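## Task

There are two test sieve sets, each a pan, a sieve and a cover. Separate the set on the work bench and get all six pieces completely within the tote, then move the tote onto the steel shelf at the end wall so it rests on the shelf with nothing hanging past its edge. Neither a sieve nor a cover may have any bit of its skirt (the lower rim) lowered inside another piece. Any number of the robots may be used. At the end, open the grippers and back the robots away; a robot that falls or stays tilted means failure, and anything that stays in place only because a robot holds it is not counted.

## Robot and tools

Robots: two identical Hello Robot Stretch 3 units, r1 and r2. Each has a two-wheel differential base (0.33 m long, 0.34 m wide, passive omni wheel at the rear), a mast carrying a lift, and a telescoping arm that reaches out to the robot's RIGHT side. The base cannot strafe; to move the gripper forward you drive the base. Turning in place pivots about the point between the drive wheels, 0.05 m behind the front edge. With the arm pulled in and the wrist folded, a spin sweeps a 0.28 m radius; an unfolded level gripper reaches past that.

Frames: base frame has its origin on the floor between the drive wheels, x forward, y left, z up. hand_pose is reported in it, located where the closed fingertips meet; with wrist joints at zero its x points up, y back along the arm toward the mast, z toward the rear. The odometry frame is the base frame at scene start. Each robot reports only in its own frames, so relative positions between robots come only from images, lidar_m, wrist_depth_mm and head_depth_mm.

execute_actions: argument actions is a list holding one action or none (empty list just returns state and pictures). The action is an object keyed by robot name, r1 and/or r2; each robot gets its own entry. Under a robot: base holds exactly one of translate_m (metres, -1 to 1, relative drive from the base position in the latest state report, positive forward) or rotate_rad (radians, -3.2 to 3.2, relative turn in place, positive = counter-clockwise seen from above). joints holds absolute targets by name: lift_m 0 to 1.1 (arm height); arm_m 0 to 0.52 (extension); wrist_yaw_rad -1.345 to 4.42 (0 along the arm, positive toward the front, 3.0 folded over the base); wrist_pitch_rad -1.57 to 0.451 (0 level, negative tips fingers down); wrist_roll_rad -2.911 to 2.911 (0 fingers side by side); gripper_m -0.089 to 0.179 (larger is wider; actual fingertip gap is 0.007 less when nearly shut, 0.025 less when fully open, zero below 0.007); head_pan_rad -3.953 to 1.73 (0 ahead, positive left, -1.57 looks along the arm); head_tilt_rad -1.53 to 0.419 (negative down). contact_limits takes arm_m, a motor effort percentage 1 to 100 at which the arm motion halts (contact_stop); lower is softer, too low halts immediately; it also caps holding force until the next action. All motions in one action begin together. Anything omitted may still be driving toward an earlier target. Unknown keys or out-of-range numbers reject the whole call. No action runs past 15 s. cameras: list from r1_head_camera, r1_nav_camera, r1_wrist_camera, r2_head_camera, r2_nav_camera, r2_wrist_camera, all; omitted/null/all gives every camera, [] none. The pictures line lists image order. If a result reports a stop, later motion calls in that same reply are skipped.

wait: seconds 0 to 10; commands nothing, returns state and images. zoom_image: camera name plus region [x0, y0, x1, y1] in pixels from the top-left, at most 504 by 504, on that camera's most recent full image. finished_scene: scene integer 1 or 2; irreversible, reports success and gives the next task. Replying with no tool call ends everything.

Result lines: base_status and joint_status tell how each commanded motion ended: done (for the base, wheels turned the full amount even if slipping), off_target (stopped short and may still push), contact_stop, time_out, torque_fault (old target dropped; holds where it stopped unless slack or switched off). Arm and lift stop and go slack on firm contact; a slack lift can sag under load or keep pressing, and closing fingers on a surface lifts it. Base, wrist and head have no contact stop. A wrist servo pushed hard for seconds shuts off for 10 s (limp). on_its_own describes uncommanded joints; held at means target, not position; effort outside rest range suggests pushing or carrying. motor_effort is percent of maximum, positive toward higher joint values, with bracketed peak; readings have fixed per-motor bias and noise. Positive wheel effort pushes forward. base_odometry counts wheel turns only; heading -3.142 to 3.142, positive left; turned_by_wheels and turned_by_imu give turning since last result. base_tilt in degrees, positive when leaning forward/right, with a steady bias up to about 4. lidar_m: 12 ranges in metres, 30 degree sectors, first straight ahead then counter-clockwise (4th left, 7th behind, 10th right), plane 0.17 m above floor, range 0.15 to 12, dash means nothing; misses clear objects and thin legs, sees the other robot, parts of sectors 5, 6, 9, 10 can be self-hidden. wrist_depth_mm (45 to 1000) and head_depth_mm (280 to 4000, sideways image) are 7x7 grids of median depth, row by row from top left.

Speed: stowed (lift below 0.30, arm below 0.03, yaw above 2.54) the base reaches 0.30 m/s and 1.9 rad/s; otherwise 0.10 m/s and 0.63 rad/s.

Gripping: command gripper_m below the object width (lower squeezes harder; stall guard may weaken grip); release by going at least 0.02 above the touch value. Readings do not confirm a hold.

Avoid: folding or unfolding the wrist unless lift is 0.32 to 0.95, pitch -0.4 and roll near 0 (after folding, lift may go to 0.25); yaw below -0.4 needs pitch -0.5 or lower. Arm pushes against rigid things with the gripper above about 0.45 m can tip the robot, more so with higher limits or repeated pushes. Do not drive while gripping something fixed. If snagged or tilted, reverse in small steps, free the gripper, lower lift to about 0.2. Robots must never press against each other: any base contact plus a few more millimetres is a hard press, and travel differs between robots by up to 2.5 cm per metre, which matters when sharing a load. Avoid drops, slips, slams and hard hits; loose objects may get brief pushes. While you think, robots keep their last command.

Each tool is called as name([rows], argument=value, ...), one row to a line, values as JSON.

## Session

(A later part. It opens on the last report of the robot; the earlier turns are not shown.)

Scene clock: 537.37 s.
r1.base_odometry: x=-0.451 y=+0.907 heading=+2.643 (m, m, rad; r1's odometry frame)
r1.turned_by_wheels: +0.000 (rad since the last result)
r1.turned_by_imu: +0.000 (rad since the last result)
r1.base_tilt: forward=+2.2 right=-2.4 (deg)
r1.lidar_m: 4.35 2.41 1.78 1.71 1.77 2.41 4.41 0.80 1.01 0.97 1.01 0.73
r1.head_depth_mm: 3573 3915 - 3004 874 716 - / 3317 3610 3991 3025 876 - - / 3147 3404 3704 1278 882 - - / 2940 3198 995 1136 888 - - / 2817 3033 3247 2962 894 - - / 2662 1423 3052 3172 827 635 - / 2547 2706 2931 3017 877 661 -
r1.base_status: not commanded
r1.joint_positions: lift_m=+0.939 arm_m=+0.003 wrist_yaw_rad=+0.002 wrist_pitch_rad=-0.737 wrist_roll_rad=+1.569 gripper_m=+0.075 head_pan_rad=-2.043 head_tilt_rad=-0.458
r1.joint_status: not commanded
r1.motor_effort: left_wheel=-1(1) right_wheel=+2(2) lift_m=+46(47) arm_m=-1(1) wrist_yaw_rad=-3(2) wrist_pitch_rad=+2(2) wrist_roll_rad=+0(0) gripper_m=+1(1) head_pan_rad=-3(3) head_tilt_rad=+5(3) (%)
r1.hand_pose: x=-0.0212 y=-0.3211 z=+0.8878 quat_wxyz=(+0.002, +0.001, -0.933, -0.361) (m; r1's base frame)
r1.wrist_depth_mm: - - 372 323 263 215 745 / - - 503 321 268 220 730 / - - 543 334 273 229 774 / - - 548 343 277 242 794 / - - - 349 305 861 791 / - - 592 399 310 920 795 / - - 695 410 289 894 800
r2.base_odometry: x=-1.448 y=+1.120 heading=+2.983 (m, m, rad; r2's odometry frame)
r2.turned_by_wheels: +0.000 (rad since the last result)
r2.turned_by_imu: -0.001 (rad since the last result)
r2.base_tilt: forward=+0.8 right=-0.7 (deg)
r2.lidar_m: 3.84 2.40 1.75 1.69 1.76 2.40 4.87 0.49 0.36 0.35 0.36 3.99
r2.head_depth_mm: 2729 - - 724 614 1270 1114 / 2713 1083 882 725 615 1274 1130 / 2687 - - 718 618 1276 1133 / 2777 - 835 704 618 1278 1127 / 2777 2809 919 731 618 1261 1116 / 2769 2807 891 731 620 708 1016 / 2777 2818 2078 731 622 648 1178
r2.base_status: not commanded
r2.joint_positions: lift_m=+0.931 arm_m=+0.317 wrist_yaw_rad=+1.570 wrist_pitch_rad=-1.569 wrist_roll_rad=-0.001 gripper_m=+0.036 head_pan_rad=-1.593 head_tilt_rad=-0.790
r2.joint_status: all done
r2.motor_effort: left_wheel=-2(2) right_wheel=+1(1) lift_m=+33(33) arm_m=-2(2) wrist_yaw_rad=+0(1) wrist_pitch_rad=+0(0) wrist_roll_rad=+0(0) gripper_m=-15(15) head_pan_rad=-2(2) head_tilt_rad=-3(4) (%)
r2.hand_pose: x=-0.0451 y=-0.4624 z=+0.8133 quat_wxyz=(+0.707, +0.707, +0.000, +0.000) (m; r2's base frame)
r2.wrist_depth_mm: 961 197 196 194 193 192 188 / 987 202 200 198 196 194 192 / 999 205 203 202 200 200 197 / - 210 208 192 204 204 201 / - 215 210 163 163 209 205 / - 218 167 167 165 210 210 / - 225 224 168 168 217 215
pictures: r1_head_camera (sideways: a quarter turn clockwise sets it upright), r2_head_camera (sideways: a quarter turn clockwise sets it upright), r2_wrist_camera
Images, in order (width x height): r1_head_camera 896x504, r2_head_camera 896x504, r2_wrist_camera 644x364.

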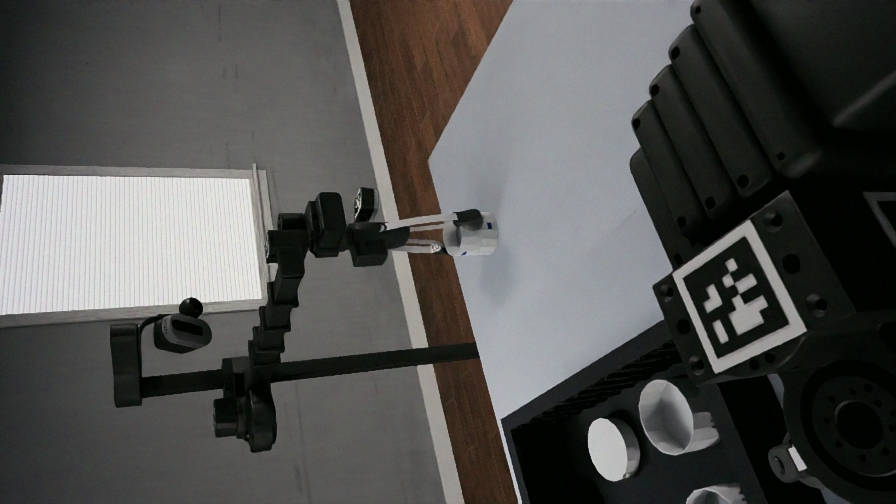

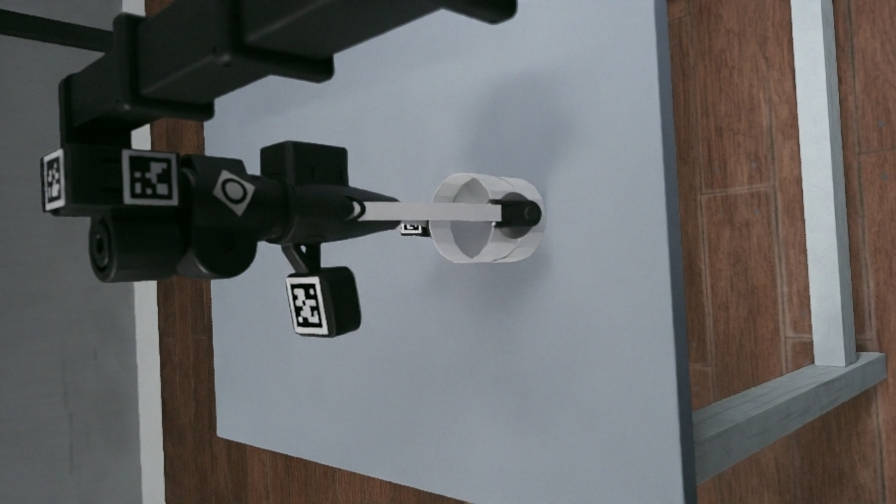

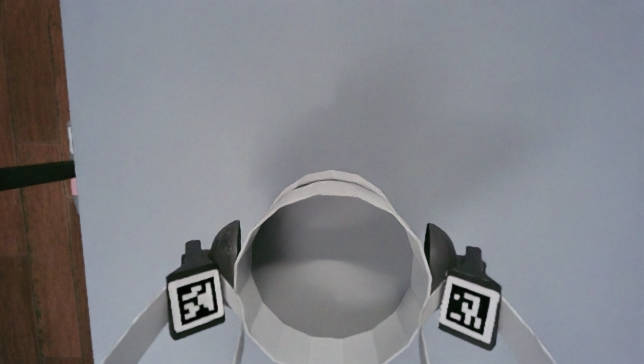

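execute_actions([
  {"r2": {"joints": {"lift_m": 0.939}}},
], cameras=[])

execute_actions([
  {"r2": {"base": {"translate_m": -0.526}, "joints": {"lift_m": 1.012, "arm_m": 0.485, "head_tilt_rad": -0.7}}, "r1": {"joints": {"head_pan_rad": -1.75, "head_tilt_rad": -0.55}}},
], cameras=["r1_head_camera", "r2_head_camera", "r2_wrist_camera"])

Scene clock: 547.80 s.
r1.base_odometry: x=-0.451 y=+0.907 heading=+2.643 (m, m, rad; r1's odometry frame)
r1.turned_by_wheels: +0.000 (rad since the last result)
r1.turned_by_imu: +0.000 (rad since the last result)
r1.base_tilt: forward=+2.2 right=-2.4 (deg)
r1.lidar_m: 4.33 2.41 1.77 1.71 1.77 2.42 4.43 0.80 1.01 0.97 1.01 0.73
r1.head_depth_mm: 3574 3873 - 3040 870 718 - / 3363 3598 - 3066 879 - - / 3121 3406 3712 1279 881 - - / 2956 3162 997 1126 888 - - / 2785 3001 3238 2980 895 - - / 2643 1393 3023 3159 824 636 - / 2548 2726 2892 3034 877 661 -
r1.base_status: not commanded
r1.joint_positions: lift_m=+0.939 arm_m=+0.003 wrist_yaw_rad=+0.002 wrist_pitch_rad=-0.737 wrist_roll_rad=+1.569 gripper_m=+0.075 head_pan_rad=-2.043 head_tilt_rad=-0.458
r1.joint_status: not commanded
r1.motor_effort: left_wheel=-1(1) right_wheel=+2(2) lift_m=+47(46) arm_m=-1(1) wrist_yaw_rad=-3(3) wrist_pitch_rad=+3(3) wrist_roll_rad=+0(0) gripper_m=+1(1) head_pan_rad=-4(4) head_tilt_rad=+4(5) (%)
r1.hand_pose: x=-0.0212 y=-0.3211 z=+0.8878 quat_wxyz=(+0.002, +0.001, -0.933, -0.361) (m; r1's base frame)
r1.wrist_depth_mm: - - 370 324 262 214 753 / - - 488 318 264 220 756 / - - 555 331 273 228 754 / - - 546 343 277 240 776 / - - - 355 305 851 791 / - - 612 400 310 894 784 / - - 697 407 290 879 781
r2.base_odometry: x=-1.448 y=+1.120 heading=+2.983 (m, m, rad; r2's odometry frame)
r2.turned_by_wheels: +0.000 (rad since the last result)
r2.turned_by_imu: -0.001 (rad since the last result)
r2.base_tilt: forward=+0.8 right=-0.7 (deg)
r2.lidar_m: 3.84 2.41 1.76 1.69 1.76 2.41 4.88 0.49 0.36 0.35 0.36 3.99
r2.head_depth_mm: 2792 - 827 725 614 1266 1111 / 2703 1082 883 725 617 1268 1131 / - - - 707 617 1278 1133 / 2744 - 835 694 615 1280 1139 / 2794 2829 864 731 618 1252 1115 / 2760 2816 888 731 620 708 1021 / 2744 2861 2080 731 622 649 1174
r2.base_status: not commanded
r2.joint_positions: lift_m=+0.939 arm_m=+0.317 wrist_yaw_rad=+1.570 wrist_pitch_rad=-1.569 wrist_roll_rad=-0.001 gripper_m=+0.036 head_pan_rad=-1.593 head_tilt_rad=-0.790
r2.joint_status: all done
r2.motor_effort: left_wheel=-2(2) right_wheel=+2(2) lift_m=+33(38) arm_m=-3(2) wrist_yaw_rad=+0(0) wrist_pitch_rad=+0(0) wrist_roll_rad=+0(0) gripper_m=-15(15) head_pan_rad=-2(1) head_tilt_rad=-4(4) (%)
r2.hand_pose: x=-0.0451 y=-0.4624 z=+0.8213 quat_wxyz=(+0.707, +0.707, +0.000, +0.000) (m; r2's base frame)
r2.wrist_depth_mm: 959 205 203 201 200 198 197 / - 209 208 206 204 203 201 / - 213 211 211 208 206 206 / - 219 217 198 212 211 209 / - 223 219 164 164 215 214 / - 229 166 167 165 219 218 / - 235 232 167 169 227 221
pictures: none
No camera images: the call's "cameras" was empty. Leave "cameras" out to get every camera's image.

Scene clock: 554.00 s.
r1.base_odometry: x=-0.451 y=+0.907 heading=+2.643 (m, m, rad; r1's odometry frame)
r1.turned_by_wheels: +0.000 (rad since the last result)
r1.turned_by_imu: +0.001 (rad since the last result)
r1.base_tilt: forward=+2.1 right=-2.5 (deg)
r1.lidar_m: 4.35 2.41 1.78 1.71 1.77 2.42 4.40 0.80 1.01 0.98 1.00 0.73
r1.head_depth_mm: 2824 3113 3395 1060 812 - - / 2767 3036 3298 1068 816 - - / 2695 2964 3262 1077 821 - - / 2638 2869 3179 1031 742 629 - / 2600 2802 3056 955 794 608 - / 2427 1229 670 924 760 596 532 / 2421 710 2907 2677 775 614 522
r1.base_status: not commanded
r1.joint_positions: lift_m=+0.939 arm_m=+0.003 wrist_yaw_rad=+0.002 wrist_pitch_rad=-0.737 wrist_roll_rad=+1.569 gripper_m=+0.075 head_pan_rad=-1.757 head_tilt_rad=-0.543
r1.joint_status: all done
r1.motor_effort: left_wheel=-1(1) right_wheel=+2(2) lift_m=+46(46) arm_m=-1(1) wrist_yaw_rad=-2(2) wrist_pitch_rad=+2(3) wrist_roll_rad=+0(0) gripper_m=+1(1) head_pan_rad=+4(27) head_tilt_rad=-5(18) (%)
r1.hand_pose: x=-0.0212 y=-0.3211 z=+0.8878 quat_wxyz=(+0.002, +0.001, -0.933, -0.361) (m; r1's base frame)
r1.wrist_depth_mm: - - 370 325 264 213 722 / - - 495 320 266 221 736 / - - 555 334 274 228 760 / 425 578 554 346 277 240 782 / - - - 352 302 869 780 / - - 608 396 309 911 794 / - - 678 407 288 901 784
r2.base_odometry: x=-0.929 y=+1.037 heading=+2.983 (m, m, rad; r2's odometry frame)
r2.turned_by_wheels: +0.000 (rad since the last result)
r2.turned_by_imu: -0.001 (rad since the last result)
r2.base_tilt: forward=+0.6 right=-0.6 (deg)
r2.lidar_m: 4.37 2.41 1.75 1.69 1.75 2.41 4.37 0.49 0.36 0.35 0.36 0.49
r2.head_depth_mm: - 3050 1004 796 658 572 1206 / - 3032 1014 796 659 574 1202 / 2761 2956 928 732 664 574 1214 / - 1980 923 800 665 578 1207 / 1289 2995 924 768 664 565 1214 / 2716 2992 955 715 665 566 1214 / 2710 3009 1029 810 668 568 1222
r2.base_status: done
r2.joint_positions: lift_m=+1.012 arm_m=+0.485 wrist_yaw_rad=+1.570 wrist_pitch_rad=-1.569 wrist_roll_rad=-0.001 gripper_m=+0.036 head_pan_rad=-1.593 head_tilt_rad=-0.705
r2.joint_status: all done
r2.motor_effort: left_wheel=-2(8) right_wheel=+1(4) lift_m=+33(36) arm_m=+2(3) wrist_yaw_rad=+1(0) wrist_pitch_rad=+0(1) wrist_roll_rad=+0(0) gripper_m=-15(15) head_pan_rad=-2(1) head_tilt_rad=+1(8) (%)
r2.hand_pose: x=-0.0450 y=-0.6300 z=+0.8942 quat_wxyz=(+0.707, +0.707, +0.000, +0.001) (m; r2's base frame)
r2.wrist_depth_mm: 277 216 271 266 266 265 236 / 281 217 279 253 271 246 245 / 288 221 282 282 278 275 271 / 295 221 288 285 287 278 277 / 303 221 293 164 164 268 266 / 306 214 166 167 164 273 273 / 319 217 214 167 168 216 229
pictures: r1_head_camera (sideways: a quarter turn clockwise sets it upright), r2_head_camera (sideways: a quarter turn clockwise sets it upright), r2_wrist_camera
Images, in order (width x height): r1_head_camera 896x504, r2_head_camera 896x504, r2_wrist_camera 644x364.

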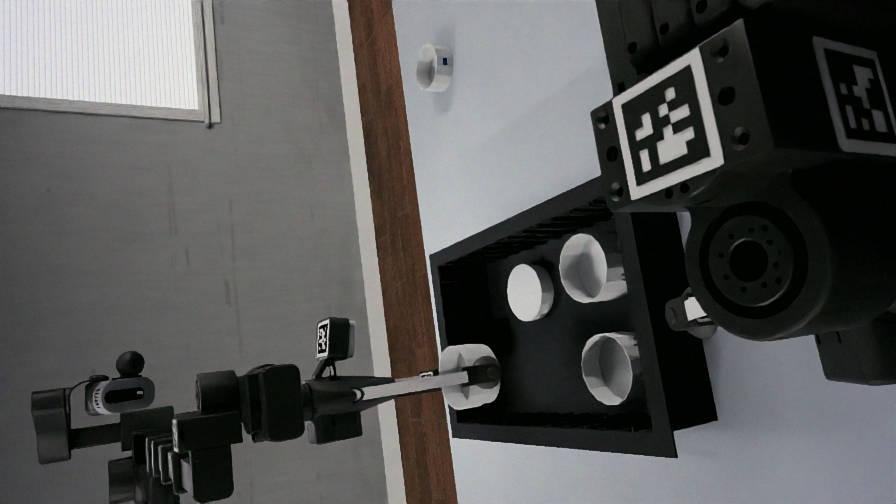

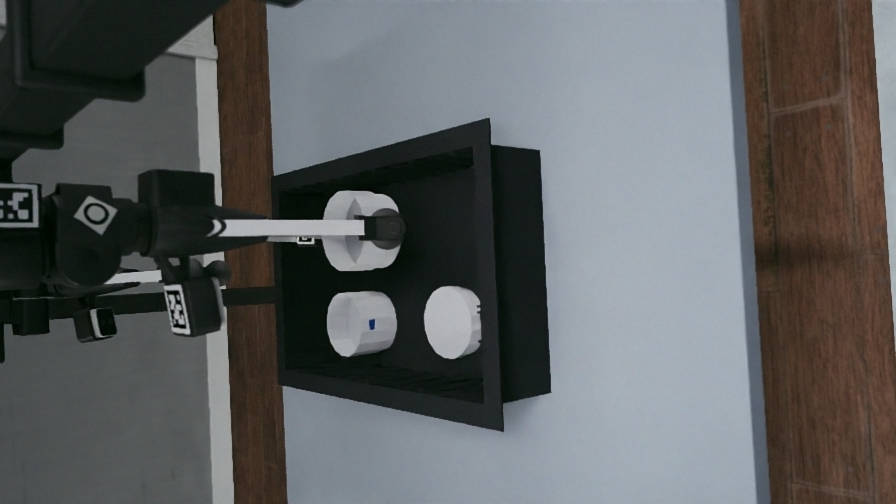

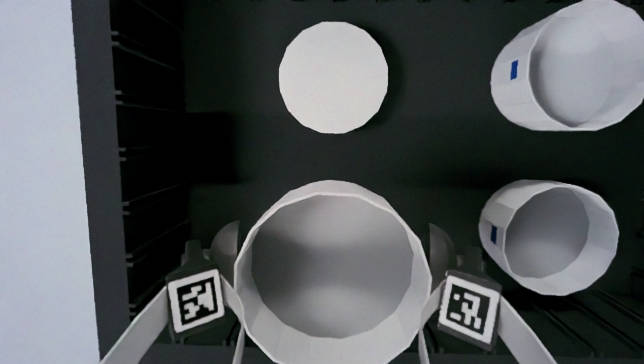

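execute_actions([
  {"r2": {"joints": {"lift_m": 0.907}}},
], cameras=["r1_head_camera", "r2_wrist_camera"])

Scene clock: 559.13 s.
r1.base_odometry: x=-0.451 y=+0.907 heading=+2.643 (m, m, rad; r1's odometry frame)
r1.turned_by_wheels: +0.000 (rad since the last result)
r1.turned_by_imu: +0.001 (rad since the last result)
r1.base_tilt: forward=+2.2 right=-2.4 (deg)
r1.lidar_m: 4.35 2.42 1.78 1.71 1.78 2.42 4.41 0.80 1.01 0.97 1.01 0.73
r1.head_depth_mm: 2814 3131 3388 1063 814 - - / 2726 3010 3363 1069 818 - - / 2683 2940 3267 1079 821 - - / 2646 2891 3186 1031 741 630 - / 2579 2795 3148 940 793 607 - / 2436 2706 669 764 756 595 532 / 2408 1244 2864 2703 777 614 521
r1.base_status: not commanded
r1.joint_positions: lift_m=+0.939 arm_m=+0.003 wrist_yaw_rad=+0.002 wrist_pitch_rad=-0.737 wrist_roll_rad=+1.569 gripper_m=+0.075 head_pan_rad=-1.757 head_tilt_rad=-0.543
r1.joint_status: not commanded
r1.motor_effort: left_wheel=-1(0) right_wheel=+2(2) lift_m=+47(46) arm_m=-1(1) wrist_yaw_rad=-2(2) wrist_pitch_rad=+2(2) wrist_roll_rad=+0(0) gripper_m=+0(1) head_pan_rad=+4(4) head_tilt_rad=-5(4) (%)
r1.hand_pose: x=-0.0212 y=-0.3211 z=+0.8878 quat_wxyz=(+0.002, +0.001, -0.933, -0.361) (m; r1's base frame)
r1.wrist_depth_mm: - - 370 326 264 215 741 / - - 494 318 268 219 742 / - - 525 335 273 229 750 / 406 515 499 340 275 240 772 / - - - 356 307 851 789 / - - 604 394 315 894 790 / - - 677 403 292 903 801
r2.base_odometry: x=-0.929 y=+1.037 heading=+2.983 (m, m, rad; r2's odometry frame)
r2.turned_by_wheels: +0.000 (rad since the last result)
r2.turned_by_imu: -0.001 (rad since the last result)
r2.base_tilt: forward=+0.7 right=-0.6 (deg)
r2.lidar_m: 4.36 2.40 1.75 1.69 1.75 2.40 4.33 0.49 0.36 0.35 0.36 0.49
r2.head_depth_mm: 2750 3070 - - 645 573 1194 / 2732 - 958 774 660 575 1202 / 2716 3119 913 735 660 574 1206 / 2599 - 943 764 663 577 1208 / 1291 3000 909 768 663 567 1211 / 2748 3016 951 715 663 567 1219 / 2713 2997 1032 812 669 568 1216
r2.base_status: not commanded
r2.joint_positions: lift_m=+0.907 arm_m=+0.485 wrist_yaw_rad=+1.570 wrist_pitch_rad=-1.569 wrist_roll_rad=-0.001 gripper_m=+0.036 head_pan_rad=-1.593 head_tilt_rad=-0.705
r2.joint_status: all done
r2.motor_effort: left_wheel=-2(2) right_wheel=+1(1) lift_m=+26(33) arm_m=+1(1) wrist_yaw_rad=+0(1) wrist_pitch_rad=-1(1) wrist_roll_rad=+0(0) gripper_m=-16(15) head_pan_rad=-2(2) head_tilt_rad=+1(1) (%)
r2.hand_pose: x=-0.0450 y=-0.6300 z=+0.7895 quat_wxyz=(+0.707, +0.707, +0.000, +0.001) (m; r2's base frame)
r2.wrist_depth_mm: 155 170 169 147 147 165 161 / 159 175 173 150 150 169 164 / 159 177 177 153 174 172 171 / 160 182 180 177 177 175 174 / 158 184 183 163 163 180 172 / 159 189 166 166 164 183 156 / 158 193 194 167 168 188 167
pictures: r1_head_camera (sideways: a quarter turn clockwise sets it upright), r2_wrist_camera
Images, in order (width x height): r1_head_camera 896x504, r2_wrist_camera 644x364.

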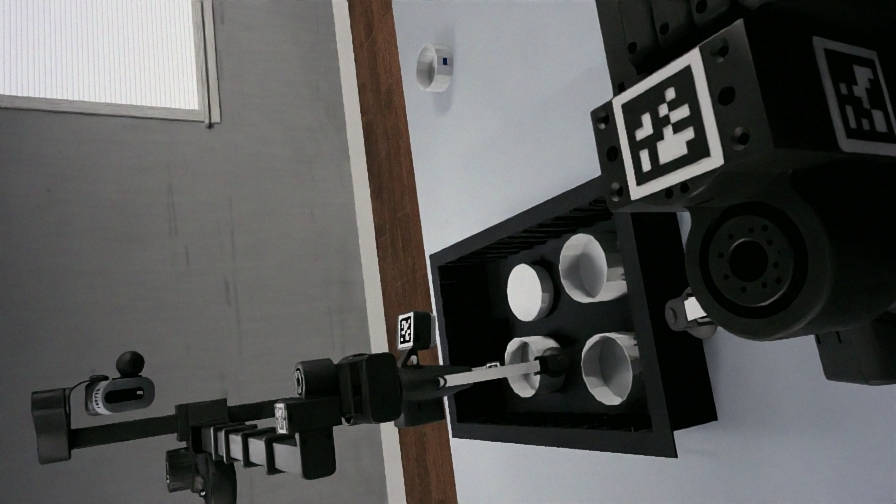

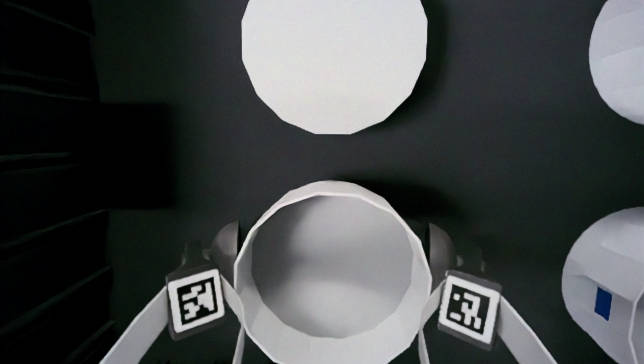

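execute_actions([
  {"r2": {"joints": {"gripper_m": 0.112}}},
], cameras=["r1_head_camera", "r2_wrist_camera"])

Scene clock: 562.20 s.
r1.base_odometry: x=-0.451 y=+0.907 heading=+2.643 (m, m, rad; r1's odometry frame)
r1.turned_by_wheels: +0.000 (rad since the last result)
r1.turned_by_imu: +0.000 (rad since the last result)
r1.base_tilt: forward=+2.2 right=-2.4 (deg)
r1.lidar_m: 4.35 2.41 1.78 1.71 1.77 2.42 4.42 0.80 1.01 0.97 1.01 0.73
r1.head_depth_mm: 2839 3126 3423 1062 814 - - / 2753 3042 3302 1070 815 - - / 2694 2956 3290 1083 819 - - / 2651 2854 3173 1033 742 629 - / 2588 2813 3077 941 796 607 - / 2436 2708 669 764 746 595 533 / 2416 1248 2900 2718 778 614 520
r1.base_status: not commanded
r1.joint_positions: lift_m=+0.939 arm_m=+0.003 wrist_yaw_rad=+0.002 wrist_pitch_rad=-0.737 wrist_roll_rad=+1.569 gripper_m=+0.075 head_pan_rad=-1.757 head_tilt_rad=-0.543
r1.joint_status: not commanded
r1.motor_effort: left_wheel=-1(1) right_wheel=+2(2) lift_m=+46(46) arm_m=-1(1) wrist_yaw_rad=-2(2) wrist_pitch_rad=+3(2) wrist_roll_rad=+0(1) gripper_m=+1(1) head_pan_rad=+4(4) head_tilt_rad=-4(4) (%)
r1.hand_pose: x=-0.0212 y=-0.3211 z=+0.8878 quat_wxyz=(+0.002, +0.001, -0.933, -0.361) (m; r1's base frame)
r1.wrist_depth_mm: - - 368 325 263 215 744 / - - 493 319 266 219 742 / - - 532 329 273 229 769 / 404 515 486 347 274 241 762 / - - - 356 308 876 787 / - - 600 396 309 901 771 / - - 694 407 290 891 796
r2.base_odometry: x=-0.929 y=+1.037 heading=+2.983 (m, m, rad; r2's odometry frame)
r2.turned_by_wheels: +0.000 (rad since the last result)
r2.turned_by_imu: -0.001 (rad since the last result)
r2.base_tilt: forward=+0.8 right=-0.6 (deg)
r2.lidar_m: 4.36 2.40 1.76 1.69 1.75 2.40 4.35 0.49 0.36 0.35 0.36 0.49
r2.head_depth_mm: 2775 3074 - - 642 573 1202 / 2742 - 957 776 660 575 1202 / 2691 3093 908 735 663 576 1209 / 2604 - 948 768 661 578 1208 / 1293 2985 909 768 663 565 1213 / 2731 3008 951 715 664 566 1215 / 2689 3026 1028 812 668 568 1221
r2.base_status: not commanded
r2.joint_positions: lift_m=+0.907 arm_m=+0.485 wrist_yaw_rad=+1.570 wrist_pitch_rad=-1.569 wrist_roll_rad=-0.001 gripper_m=+0.112 head_pan_rad=-1.593 head_tilt_rad=-0.705
r2.joint_status: all done
r2.motor_effort: left_wheel=-2(2) right_wheel=+1(1) lift_m=+26(26) arm_m=+2(2) wrist_yaw_rad=+1(0) wrist_pitch_rad=+0(0) wrist_roll_rad=+0(0) gripper_m=+2(81) head_pan_rad=-2(2) head_tilt_rad=+1(1) (%)
r2.hand_pose: x=-0.0451 y=-0.6300 z=+0.7895 quat_wxyz=(+0.707, +0.707, +0.000, +0.000) (m; r2's base frame)
r2.wrist_depth_mm: 155 171 168 147 147 165 161 / 158 175 172 150 151 168 164 / 159 178 176 153 174 172 171 / 160 182 181 178 178 176 174 / 157 185 184 165 165 180 172 / 158 190 168 169 166 184 156 / 158 195 192 166 178 189 166
pictures: r1_head_camera (sideways: a quarter turn clockwise sets it upright), r2_wrist_camera
Images, in order (width x height): r1_head_camera 896x504, r2_wrist_camera 644x364.

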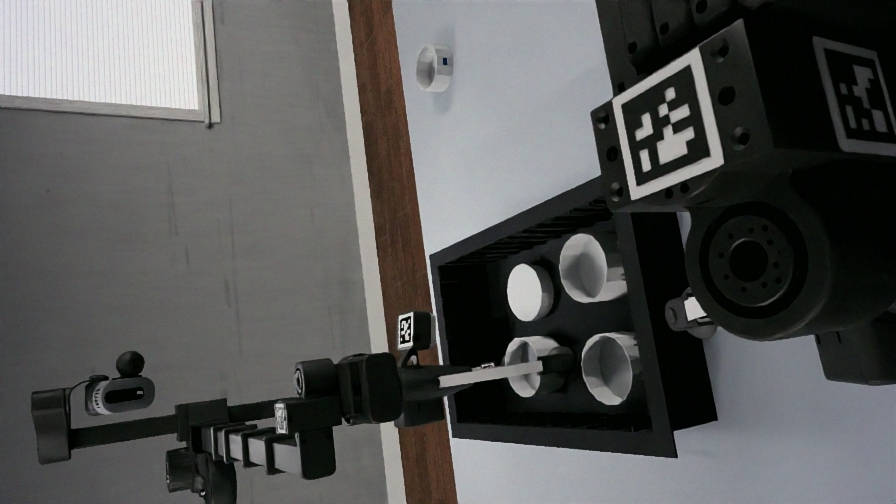

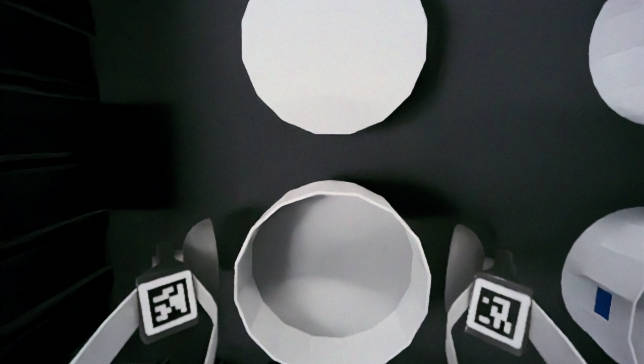

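execute_actions([
  {"r2": {"base": {"translate_m": 0.22}, "joints": {"lift_m": 1.012}}},
], cameras=["r1_head_camera", "r2_wrist_camera", "r2_nav_camera"])

Scene clock: 579.33 s.
r1.base_odometry: x=-0.451 y=+0.907 heading=+2.643 (m, m, rad; r1's odometry frame)
r1.turned_by_wheels: +0.000 (rad since the last result)
r1.turned_by_imu: +0.001 (rad since the last result)
r1.base_tilt: forward=+2.1 right=-2.4 (deg)
r1.lidar_m: 4.33 2.41 1.78 1.71 1.77 2.43 4.41 0.80 1.01 0.97 1.01 0.73
r1.head_depth_mm: 2811 3103 3402 1061 813 - - / 2755 3044 3300 1073 819 - - / 2696 2841 741 1024 818 - - / 2575 1210 3143 978 743 631 - / 2495 1360 3061 955 795 607 - / 2498 2737 3016 942 761 594 532 / 2467 2669 2931 2702 776 615 521
r1.base_status: not commanded
r1.joint_positions: lift_m=+0.939 arm_m=+0.003 wrist_yaw_rad=+0.002 wrist_pitch_rad=-0.737 wrist_roll_rad=+1.569 gripper_m=+0.075 head_pan_rad=-1.757 head_tilt_rad=-0.543
r1.joint_status: not commanded
r1.motor_effort: left_wheel=-1(1) right_wheel=+2(1) lift_m=+46(46) arm_m=-1(1) wrist_yaw_rad=-2(2) wrist_pitch_rad=+3(3) wrist_roll_rad=+0(0) gripper_m=+1(0) head_pan_rad=+4(3) head_tilt_rad=-4(5) (%)
r1.hand_pose: x=-0.0212 y=-0.3211 z=+0.8878 quat_wxyz=(+0.002, +0.001, -0.933, -0.361) (m; r1's base frame)
r1.wrist_depth_mm: - - 369 328 263 214 754 / - - 489 318 269 221 741 / - - 528 335 270 227 762 / - - 545 343 275 240 777 / - - - 356 304 854 784 / - - 601 402 307 892 786 / - - 672 407 293 903 782
r2.base_odometry: x=-1.146 y=+1.072 heading=+2.983 (m, m, rad; r2's odometry frame)
r2.turned_by_wheels: +0.000 (rad since the last result)
r2.turned_by_imu: -0.001 (rad since the last result)
r2.base_tilt: forward=+0.7 right=-0.5 (deg)
r2.lidar_m: 4.13 2.40 1.76 1.69 1.75 2.41 4.58 0.49 0.36 0.35 0.36 0.49
r2.head_depth_mm: - 3068 925 754 658 575 1201 / 1022 2973 939 770 659 575 1202 / 1273 2962 921 755 662 575 1210 / - 2969 1019 802 661 576 1212 / 2721 2981 1024 806 663 566 1209 / 2704 2988 1030 809 666 566 1216 / 2724 2973 1030 811 668 567 1221
r2.base_status: done
r2.joint_positions: lift_m=+1.012 arm_m=+0.485 wrist_yaw_rad=+1.570 wrist_pitch_rad=-1.569 wrist_roll_rad=-0.001 gripper_m=+0.112 head_pan_rad=-1.593 head_tilt_rad=-0.705
r2.joint_status: all done
r2.motor_effort: left_wheel=-3(3) right_wheel=+1(5) lift_m=+32(34) arm_m=+2(2) wrist_yaw_rad=+0(0) wrist_pitch_rad=+0(0) wrist_roll_rad=+0(0) gripper_m=+1(2) head_pan_rad=-3(2) head_tilt_rad=+1(1) (%)
r2.hand_pose: x=-0.0451 y=-0.6300 z=+0.8943 quat_wxyz=(+0.707, +0.707, +0.000, +0.000) (m; r2's base frame)
r2.wrist_depth_mm: 280 276 277 271 271 266 265 / 287 280 280 275 273 273 271 / 291 288 285 282 280 278 277 / 296 293 293 291 287 285 280 / 305 302 296 292 293 289 287 / 307 304 263 266 266 288 270 / 315 244 308 282 296 277 222
pictures: r1_head_camera (sideways: a quarter turn clockwise sets it upright), r2_nav_camera (sideways: a quarter turn counterclockwise sets it upright), r2_wrist_camera
Images, in order (width x height): r1_head_camera 896x504, r2_nav_camera 672x504, r2_wrist_camera 644x364.

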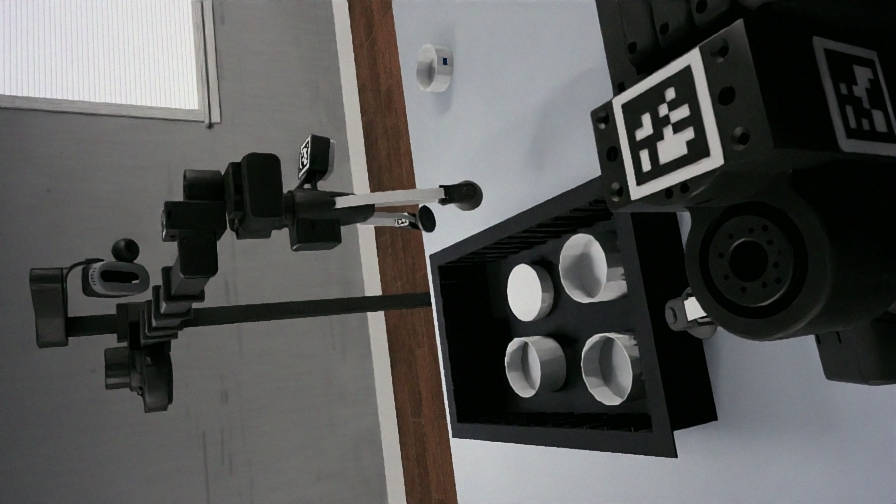

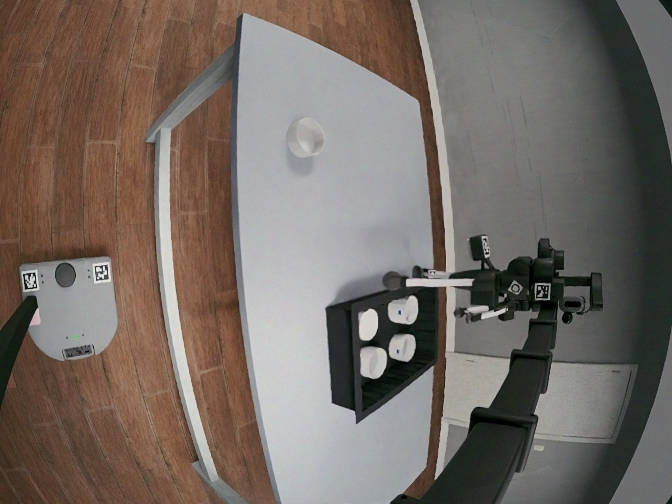

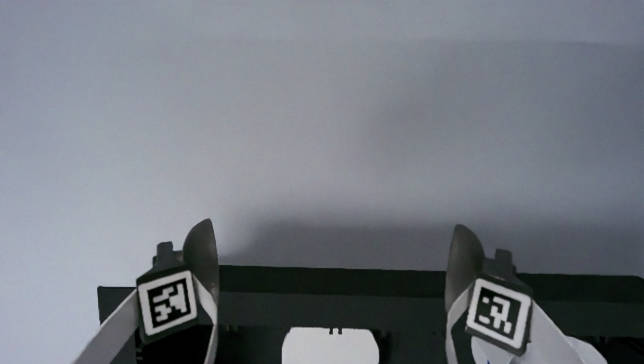

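execute_actions([
  {"r2": {"base": {"translate_m": 0.306}, "joints": {"lift_m": 0.906, "arm_m": 0.317, "gripper_m": 0.108, "head_tilt_rad": -0.8}}, "r1": {"joints": {"arm_m": 0.09, "wrist_pitch_rad": -0.76, "head_pan_rad": -1.6, "head_tilt_rad": -0.75}}},
], cameras=["r1_head_camera", "r1_wrist_camera", "r2_head_camera", "r2_wrist_camera"])

Scene clock: 591.87 s.
r1.base_odometry: x=-0.451 y=+0.907 heading=+2.643 (m, m, rad; r1's odometry frame)
r1.turned_by_wheels: +0.000 (rad since the last result)
r1.turned_by_imu: +0.001 (rad since the last result)
r1.base_tilt: forward=+2.2 right=-2.5 (deg)
r1.lidar_m: 4.34 2.41 1.78 1.71 1.77 2.42 4.42 0.80 1.01 0.97 1.01 0.73
r1.head_depth_mm: 2545 3001 1945 - - 578 1136 / 1327 2909 1581 - - 579 1143 / 2653 2980 1031 - - 567 1144 / 2606 2960 956 - - 570 1144 / 2613 2927 941 752 632 571 1147 / 2566 2871 1071 785 653 560 1152 / 2538 2895 1075 814 654 560 1153
r1.base_status: not commanded
r1.joint_positions: lift_m=+0.939 arm_m=+0.090 wrist_yaw_rad=+0.001 wrist_pitch_rad=-0.767 wrist_roll_rad=+1.569 gripper_m=+0.075 head_pan_rad=-1.607 head_tilt_rad=-0.741
r1.joint_status: all done
r1.motor_effort: left_wheel=-1(1) right_wheel=+2(2) lift_m=+46(46) arm_m=+3(6) wrist_yaw_rad=-1(2) wrist_pitch_rad=+3(2) wrist_roll_rad=+0(0) gripper_m=+1(1) head_pan_rad=+4(16) head_tilt_rad=-5(24) (%)
r1.hand_pose: x=-0.0213 y=-0.4023 z=+0.8827 quat_wxyz=(+0.001, +0.001, -0.927, -0.375) (m; r1's base frame)
r1.wrist_depth_mm: - - 334 239 258 204 171 / - - 470 249 260 209 174 / - - 498 263 263 211 175 / - - 489 275 267 214 177 / - - - 286 294 217 179 / - - 558 291 302 215 184 / - - 615 371 284 232 193
r2.base_odometry: x=-1.448 y=+1.120 heading=+2.983 (m, m, rad; r2's odometry frame)
r2.turned_by_wheels: +0.000 (rad since the last result)
r2.turned_by_imu: -0.001 (rad since the last result)
r2.base_tilt: forward=+0.8 right=-0.6 (deg)
r2.lidar_m: 3.84 2.40 1.76 1.69 1.75 2.41 4.86 0.49 0.36 0.35 0.36 3.98
r2.head_depth_mm: 2692 2874 - 704 616 1273 1115 / 2852 - 882 724 616 1273 1130 / 2766 - - 724 617 1278 1133 / 2822 - 916 719 619 1281 1131 / 2783 2826 919 730 620 1254 1120 / 2745 2800 893 732 622 708 1016 / 2724 2843 2099 733 622 649 1179
r2.base_status: done
r2.joint_positions: lift_m=+0.906 arm_m=+0.317 wrist_yaw_rad=+1.570 wrist_pitch_rad=-1.569 wrist_roll_rad=-0.001 gripper_m=+0.108 head_pan_rad=-1.593 head_tilt_rad=-0.790
r2.joint_status: all done
r2.motor_effort: left_wheel=-2(3) right_wheel=+1(5) lift_m=+26(27) arm_m=-3(2) wrist_yaw_rad=-1(0) wrist_pitch_rad=-1(0) wrist_roll_rad=+0(0) gripper_m=+0(30) head_pan_rad=-2(2) head_tilt_rad=-3(11) (%)
r2.hand_pose: x=-0.0451 y=-0.4624 z=+0.7886 quat_wxyz=(+0.707, +0.707, +0.000, +0.000) (m; r2's base frame)
r2.wrist_depth_mm: 174 172 172 170 169 167 166 / 179 177 174 174 172 171 169 / 182 181 178 177 176 174 172 / 185 184 183 179 180 178 176 / 609 188 186 182 182 182 180 / - 191 187 186 185 185 184 / - 197 194 178 192 192 188
pictures: r1_head_camera (sideways: a quarter turn clockwise sets it upright), r1_wrist_camera, r2_head_camera (sideways: a quarter turn clockwise sets it upright), r2_wrist_camera
Images, in order (width x height): r1_head_camera 896x504, r1_wrist_camera 644x364, r2_head_camera 896x504, r2_wrist_camera 644x364.

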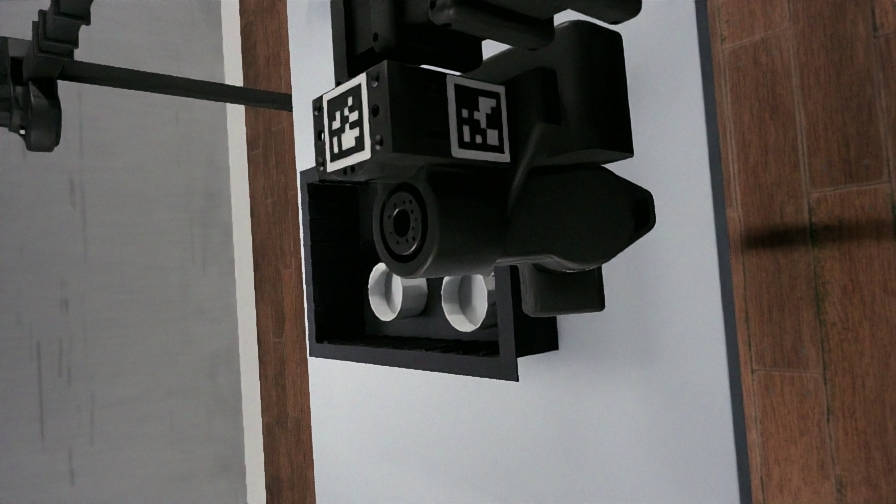

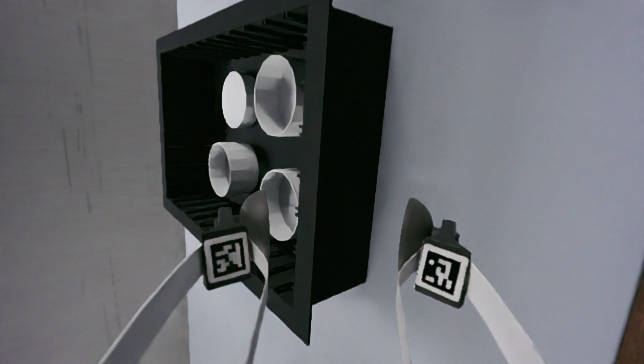

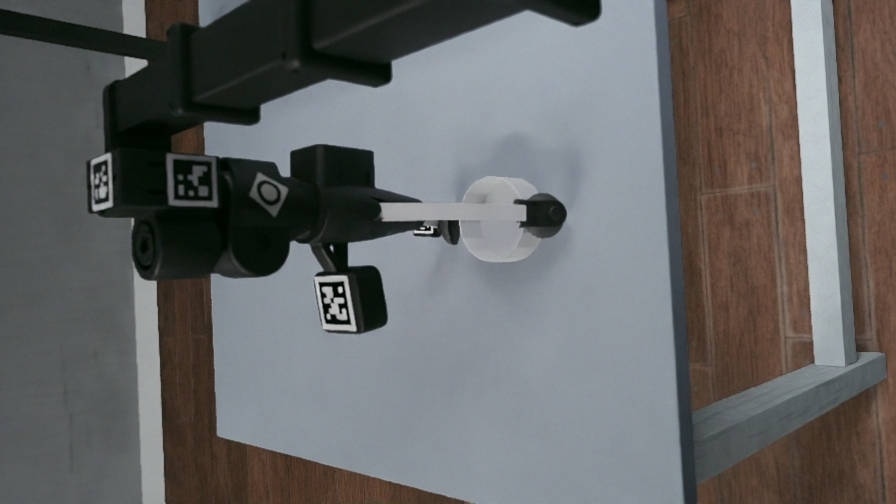

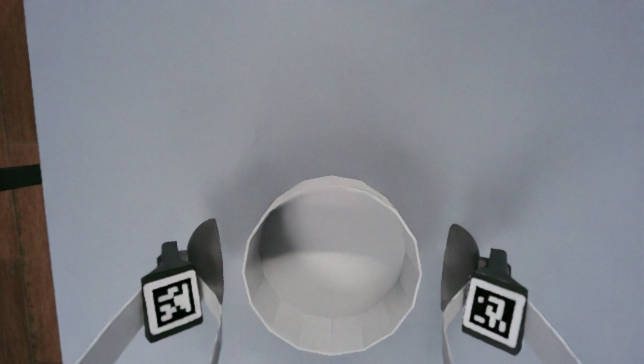

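execute_actions([
  {"r2": {"joints": {"gripper_m": 0.023}}, "r1": {"joints": {"arm_m": 0.114}}},
], cameras=["r1_wrist_camera", "r2_head_camera", "r2_wrist_camera"])

Scene clock: 599.60 s.
r1.base_odometry: x=-0.451 y=+0.907 heading=+2.643 (m, m, rad; r1's odometry frame)
r1.turned_by_wheels: +0.000 (rad since the last result)
r1.turned_by_imu: +0.001 (rad since the last result)
r1.base_tilt: forward=+2.2 right=-2.4 (deg)
r1.lidar_m: 4.34 2.41 1.78 1.71 1.77 2.41 4.41 0.80 1.01 0.97 1.01 0.73
r1.head_depth_mm: 2531 3001 2826 - 624 578 1138 / 1328 2944 2229 - 610 581 1142 / 2636 2977 2845 - 612 568 1142 / 2607 2968 1113 - 614 569 1146 / 2606 2929 944 753 631 570 1148 / 2587 2889 1073 785 651 558 1155 / 2547 2886 1080 815 654 559 1153
r1.base_status: not commanded
r1.joint_positions: lift_m=+0.939 arm_m=+0.114 wrist_yaw_rad=+0.001 wrist_pitch_rad=-0.767 wrist_roll_rad=+1.569 gripper_m=+0.075 head_pan_rad=-1.607 head_tilt_rad=-0.741
r1.joint_status: all done
r1.motor_effort: left_wheel=-1(1) right_wheel=+2(2) lift_m=+46(46) arm_m=+3(3) wrist_yaw_rad=-1(1) wrist_pitch_rad=+3(2) wrist_roll_rad=+0(0) gripper_m=+1(1) head_pan_rad=+3(4) head_tilt_rad=-6(6) (%)
r1.hand_pose: x=-0.0213 y=-0.4263 z=+0.8827 quat_wxyz=(+0.001, +0.001, -0.927, -0.375) (m; r1's base frame)
r1.wrist_depth_mm: - - 335 227 240 206 171 / - - 477 282 243 208 173 / - - 514 282 252 210 175 / - - 482 248 261 214 178 / - - - 265 282 218 180 / - - 550 274 290 214 182 / - - 640 350 283 231 184
r2.base_odometry: x=-1.448 y=+1.120 heading=+2.983 (m, m, rad; r2's odometry frame)
r2.turned_by_wheels: +0.000 (rad since the last result)
r2.turned_by_imu: -0.001 (rad since the last result)
r2.base_tilt: forward=+0.8 right=-0.6 (deg)
r2.lidar_m: 3.84 2.40 1.76 1.69 1.75 2.41 4.87 0.49 0.36 0.35 0.36 3.99
r2.head_depth_mm: 2752 2879 - 706 614 1272 1113 / 2819 - 880 723 614 1273 1131 / 2768 - - 728 616 1280 1133 / 2805 - 917 727 617 1277 1133 / 2796 2813 922 730 620 1258 1119 / 2776 2805 890 731 620 707 1013 / 2773 2846 2096 733 620 648 1175
r2.base_status: not commanded
r2.joint_positions: lift_m=+0.906 arm_m=+0.317 wrist_yaw_rad=+1.570 wrist_pitch_rad=-1.569 wrist_roll_rad=-0.001 gripper_m=+0.024 head_pan_rad=-1.593 head_tilt_rad=-0.790
r2.joint_status: all done
r2.motor_effort: left_wheel=-3(3) right_wheel=+1(1) lift_m=+26(26) arm_m=-3(3) wrist_yaw_rad=+0(1) wrist_pitch_rad=+0(0) wrist_roll_rad=+0(0) gripper_m=-17(94) head_pan_rad=-2(2) head_tilt_rad=-3(3) (%)
r2.hand_pose: x=-0.0451 y=-0.4624 z=+0.7886 quat_wxyz=(+0.707, +0.707, +0.000, +0.000) (m; r2's base frame)
r2.wrist_depth_mm: 174 173 171 169 168 168 166 / 177 176 175 173 172 171 170 / 182 180 179 178 175 174 174 / 185 183 183 181 180 178 177 / 598 189 185 183 182 181 180 / - 191 176 188 184 185 185 / - 197 195 179 191 191 189
pictures: r1_wrist_camera, r2_head_camera (sideways: a quarter turn clockwise sets it upright), r2_wrist_camera
Images, in order (width x height): r1_wrist_camera 644x364, r2_head_camera 896x504, r2_wrist_camera 644x364.

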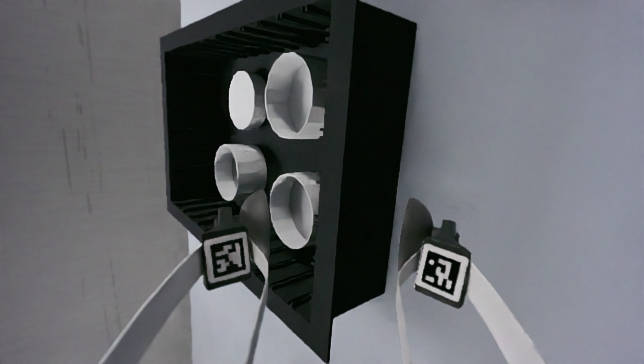

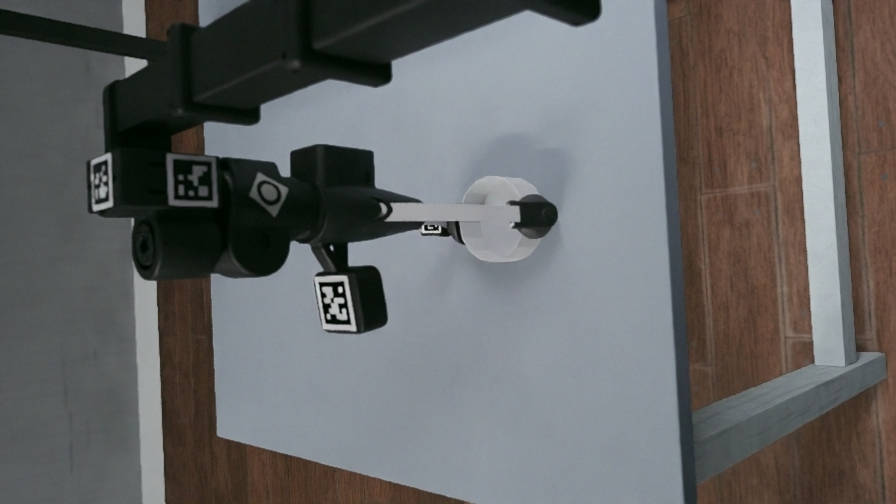

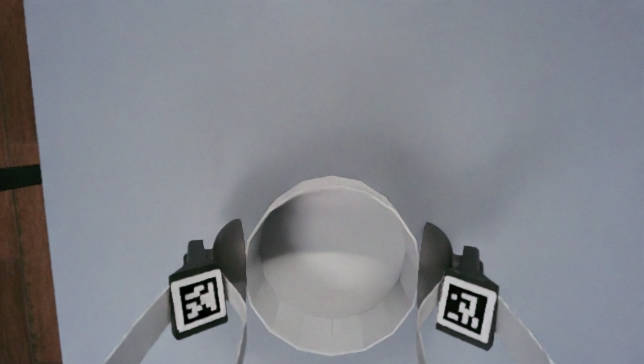

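execute_actions([
  {"r2": {"base": {"translate_m": -0.426}, "joints": {"lift_m": 1.012, "arm_m": 0.485, "head_tilt_rad": -0.7}}, "r1": {"joints": {"arm_m": 0.162, "lift_m": 0.898}}},
], cameras=["r1_head_camera", "r1_wrist_camera", "r2_head_camera", "r2_wrist_camera"])

Scene clock: 615.13 s.
r1.base_odometry: x=-0.451 y=+0.907 heading=+2.643 (m, m, rad; r1's odometry frame)
r1.turned_by_wheels: +0.000 (rad since the last result)
r1.turned_by_imu: +0.001 (rad since the last result)
r1.base_tilt: forward=+2.2 right=-2.5 (deg)
r1.lidar_m: 4.35 2.41 1.78 1.71 1.77 2.42 4.42 0.80 1.01 0.97 1.01 0.73
r1.head_depth_mm: 2663 3030 1045 - - 1236 1134 / 2630 2986 1961 - 626 581 1140 / 571 2806 1105 - 628 568 1142 / 562 1403 951 - 622 569 1145 / 2600 2914 944 751 633 570 1150 / 2570 2874 1073 785 653 559 1149 / 2534 2883 1077 814 655 560 1152
r1.base_status: not commanded
r1.joint_positions: lift_m=+0.899 arm_m=+0.162 wrist_yaw_rad=+0.001 wrist_pitch_rad=-0.767 wrist_roll_rad=+1.569 gripper_m=+0.075 head_pan_rad=-1.607 head_tilt_rad=-0.741
r1.joint_status: all done
r1.motor_effort: left_wheel=-1(1) right_wheel=+2(2) lift_m=+18(43) arm_m=+3(1) wrist_yaw_rad=-2(1) wrist_pitch_rad=+3(3) wrist_roll_rad=+0(0) gripper_m=+1(0) head_pan_rad=+3(4) head_tilt_rad=-6(7) (%)
r1.hand_pose: x=-0.0213 y=-0.4742 z=+0.8419 quat_wxyz=(+0.001, +0.001, -0.927, -0.375) (m; r1's base frame)
r1.wrist_depth_mm: - - 282 222 177 169 141 / 874 283 381 211 187 170 142 / - 463 388 222 194 173 144 / - - 385 177 202 176 146 / - - - 187 201 178 149 / - - 288 194 219 175 149 / - - 518 205 223 190 152
r2.base_odometry: x=-1.028 y=+1.053 heading=+2.983 (m, m, rad; r2's odometry frame)
r2.turned_by_wheels: +0.000 (rad since the last result)
r2.turned_by_imu: -0.001 (rad since the last result)
r2.base_tilt: forward=+0.7 right=-0.7 (deg)
r2.lidar_m: 4.27 2.40 1.75 1.69 1.75 2.41 4.46 0.49 0.36 0.35 0.36 0.49
r2.head_depth_mm: - 3068 1004 711 658 576 1203 / - 3056 905 771 659 574 1204 / 2752 2983 931 776 660 576 1207 / - 2962 936 767 661 577 1217 / 2739 2964 949 757 664 566 1214 / 2718 3012 1024 809 667 568 1207 / 2687 2999 1033 811 669 569 1212
r2.base_status: done
r2.joint_positions: lift_m=+1.012 arm_m=+0.485 wrist_yaw_rad=+1.570 wrist_pitch_rad=-1.569 wrist_roll_rad=-0.001 gripper_m=+0.024 head_pan_rad=-1.593 head_tilt_rad=-0.705
r2.joint_status: all done
r2.motor_effort: left_wheel=-2(8) right_wheel=+1(2) lift_m=+33(35) arm_m=+2(1) wrist_yaw_rad=+0(1) wrist_pitch_rad=-1(0) wrist_roll_rad=+0(0) gripper_m=-17(18) head_pan_rad=-3(2) head_tilt_rad=+1(7) (%)
r2.hand_pose: x=-0.0450 y=-0.6300 z=+0.8943 quat_wxyz=(+0.707, +0.707, +0.000, +0.001) (m; r2's base frame)
r2.wrist_depth_mm: 279 276 274 272 268 268 266 / 284 278 277 277 272 272 269 / 289 199 239 279 204 189 189 / 298 217 288 181 285 263 258 / 300 220 293 182 184 263 259 / 310 212 175 186 185 293 291 / 317 229 307 179 306 276 287
pictures: r1_head_camera (sideways: a quarter turn clockwise sets it upright), r1_wrist_camera, r2_head_camera (sideways: a quarter turn clockwise sets it upright), r2_wrist_camera
Images, in order (width x height): r1_head_camera 896x504, r1_wrist_camera 644x364, r2_head_camera 896x504, r2_wrist_camera 644x364.

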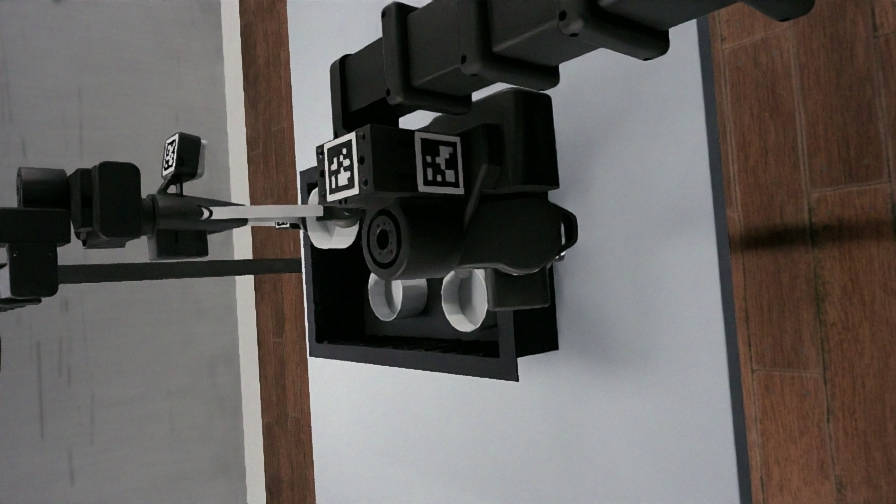

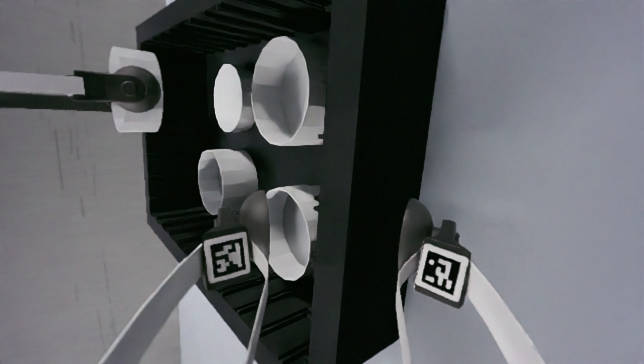

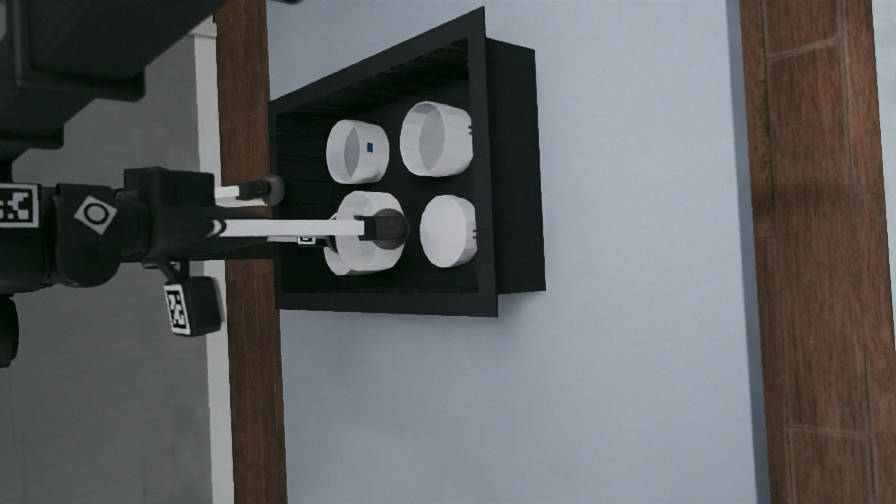

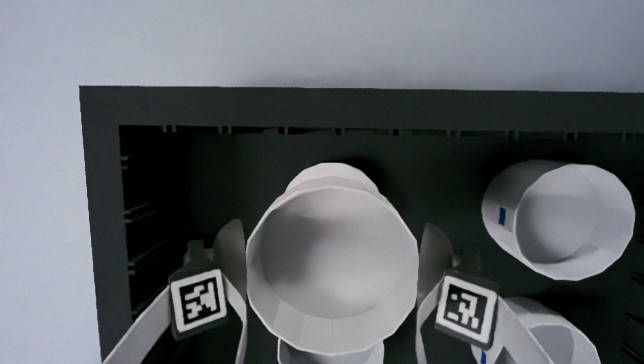

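zoom_image(camera="r2_head_camera", region=[200, 130, 360, 250])

zoom_image(camera="r1_wrist_camera", region=[190, 150, 490, 364])

Region (200, 130, 360, 250) of r2_head_camera's 896x504 image, scaled by 3.150, with more detail than that image has; it fills the top 378 rows of this view, and the rest is white.

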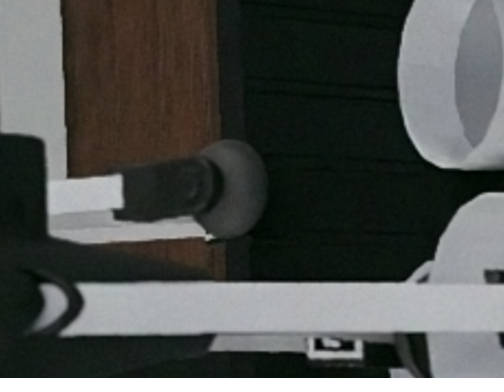

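Region (190, 150, 490, 364) of r1_wrist_camera's 644x364 image, scaled by 1.680; it fills the top 360 rows of this view, and the rest is white.

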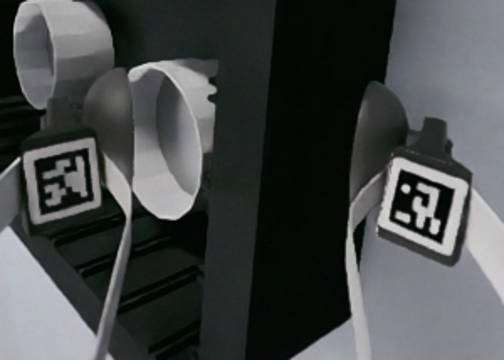

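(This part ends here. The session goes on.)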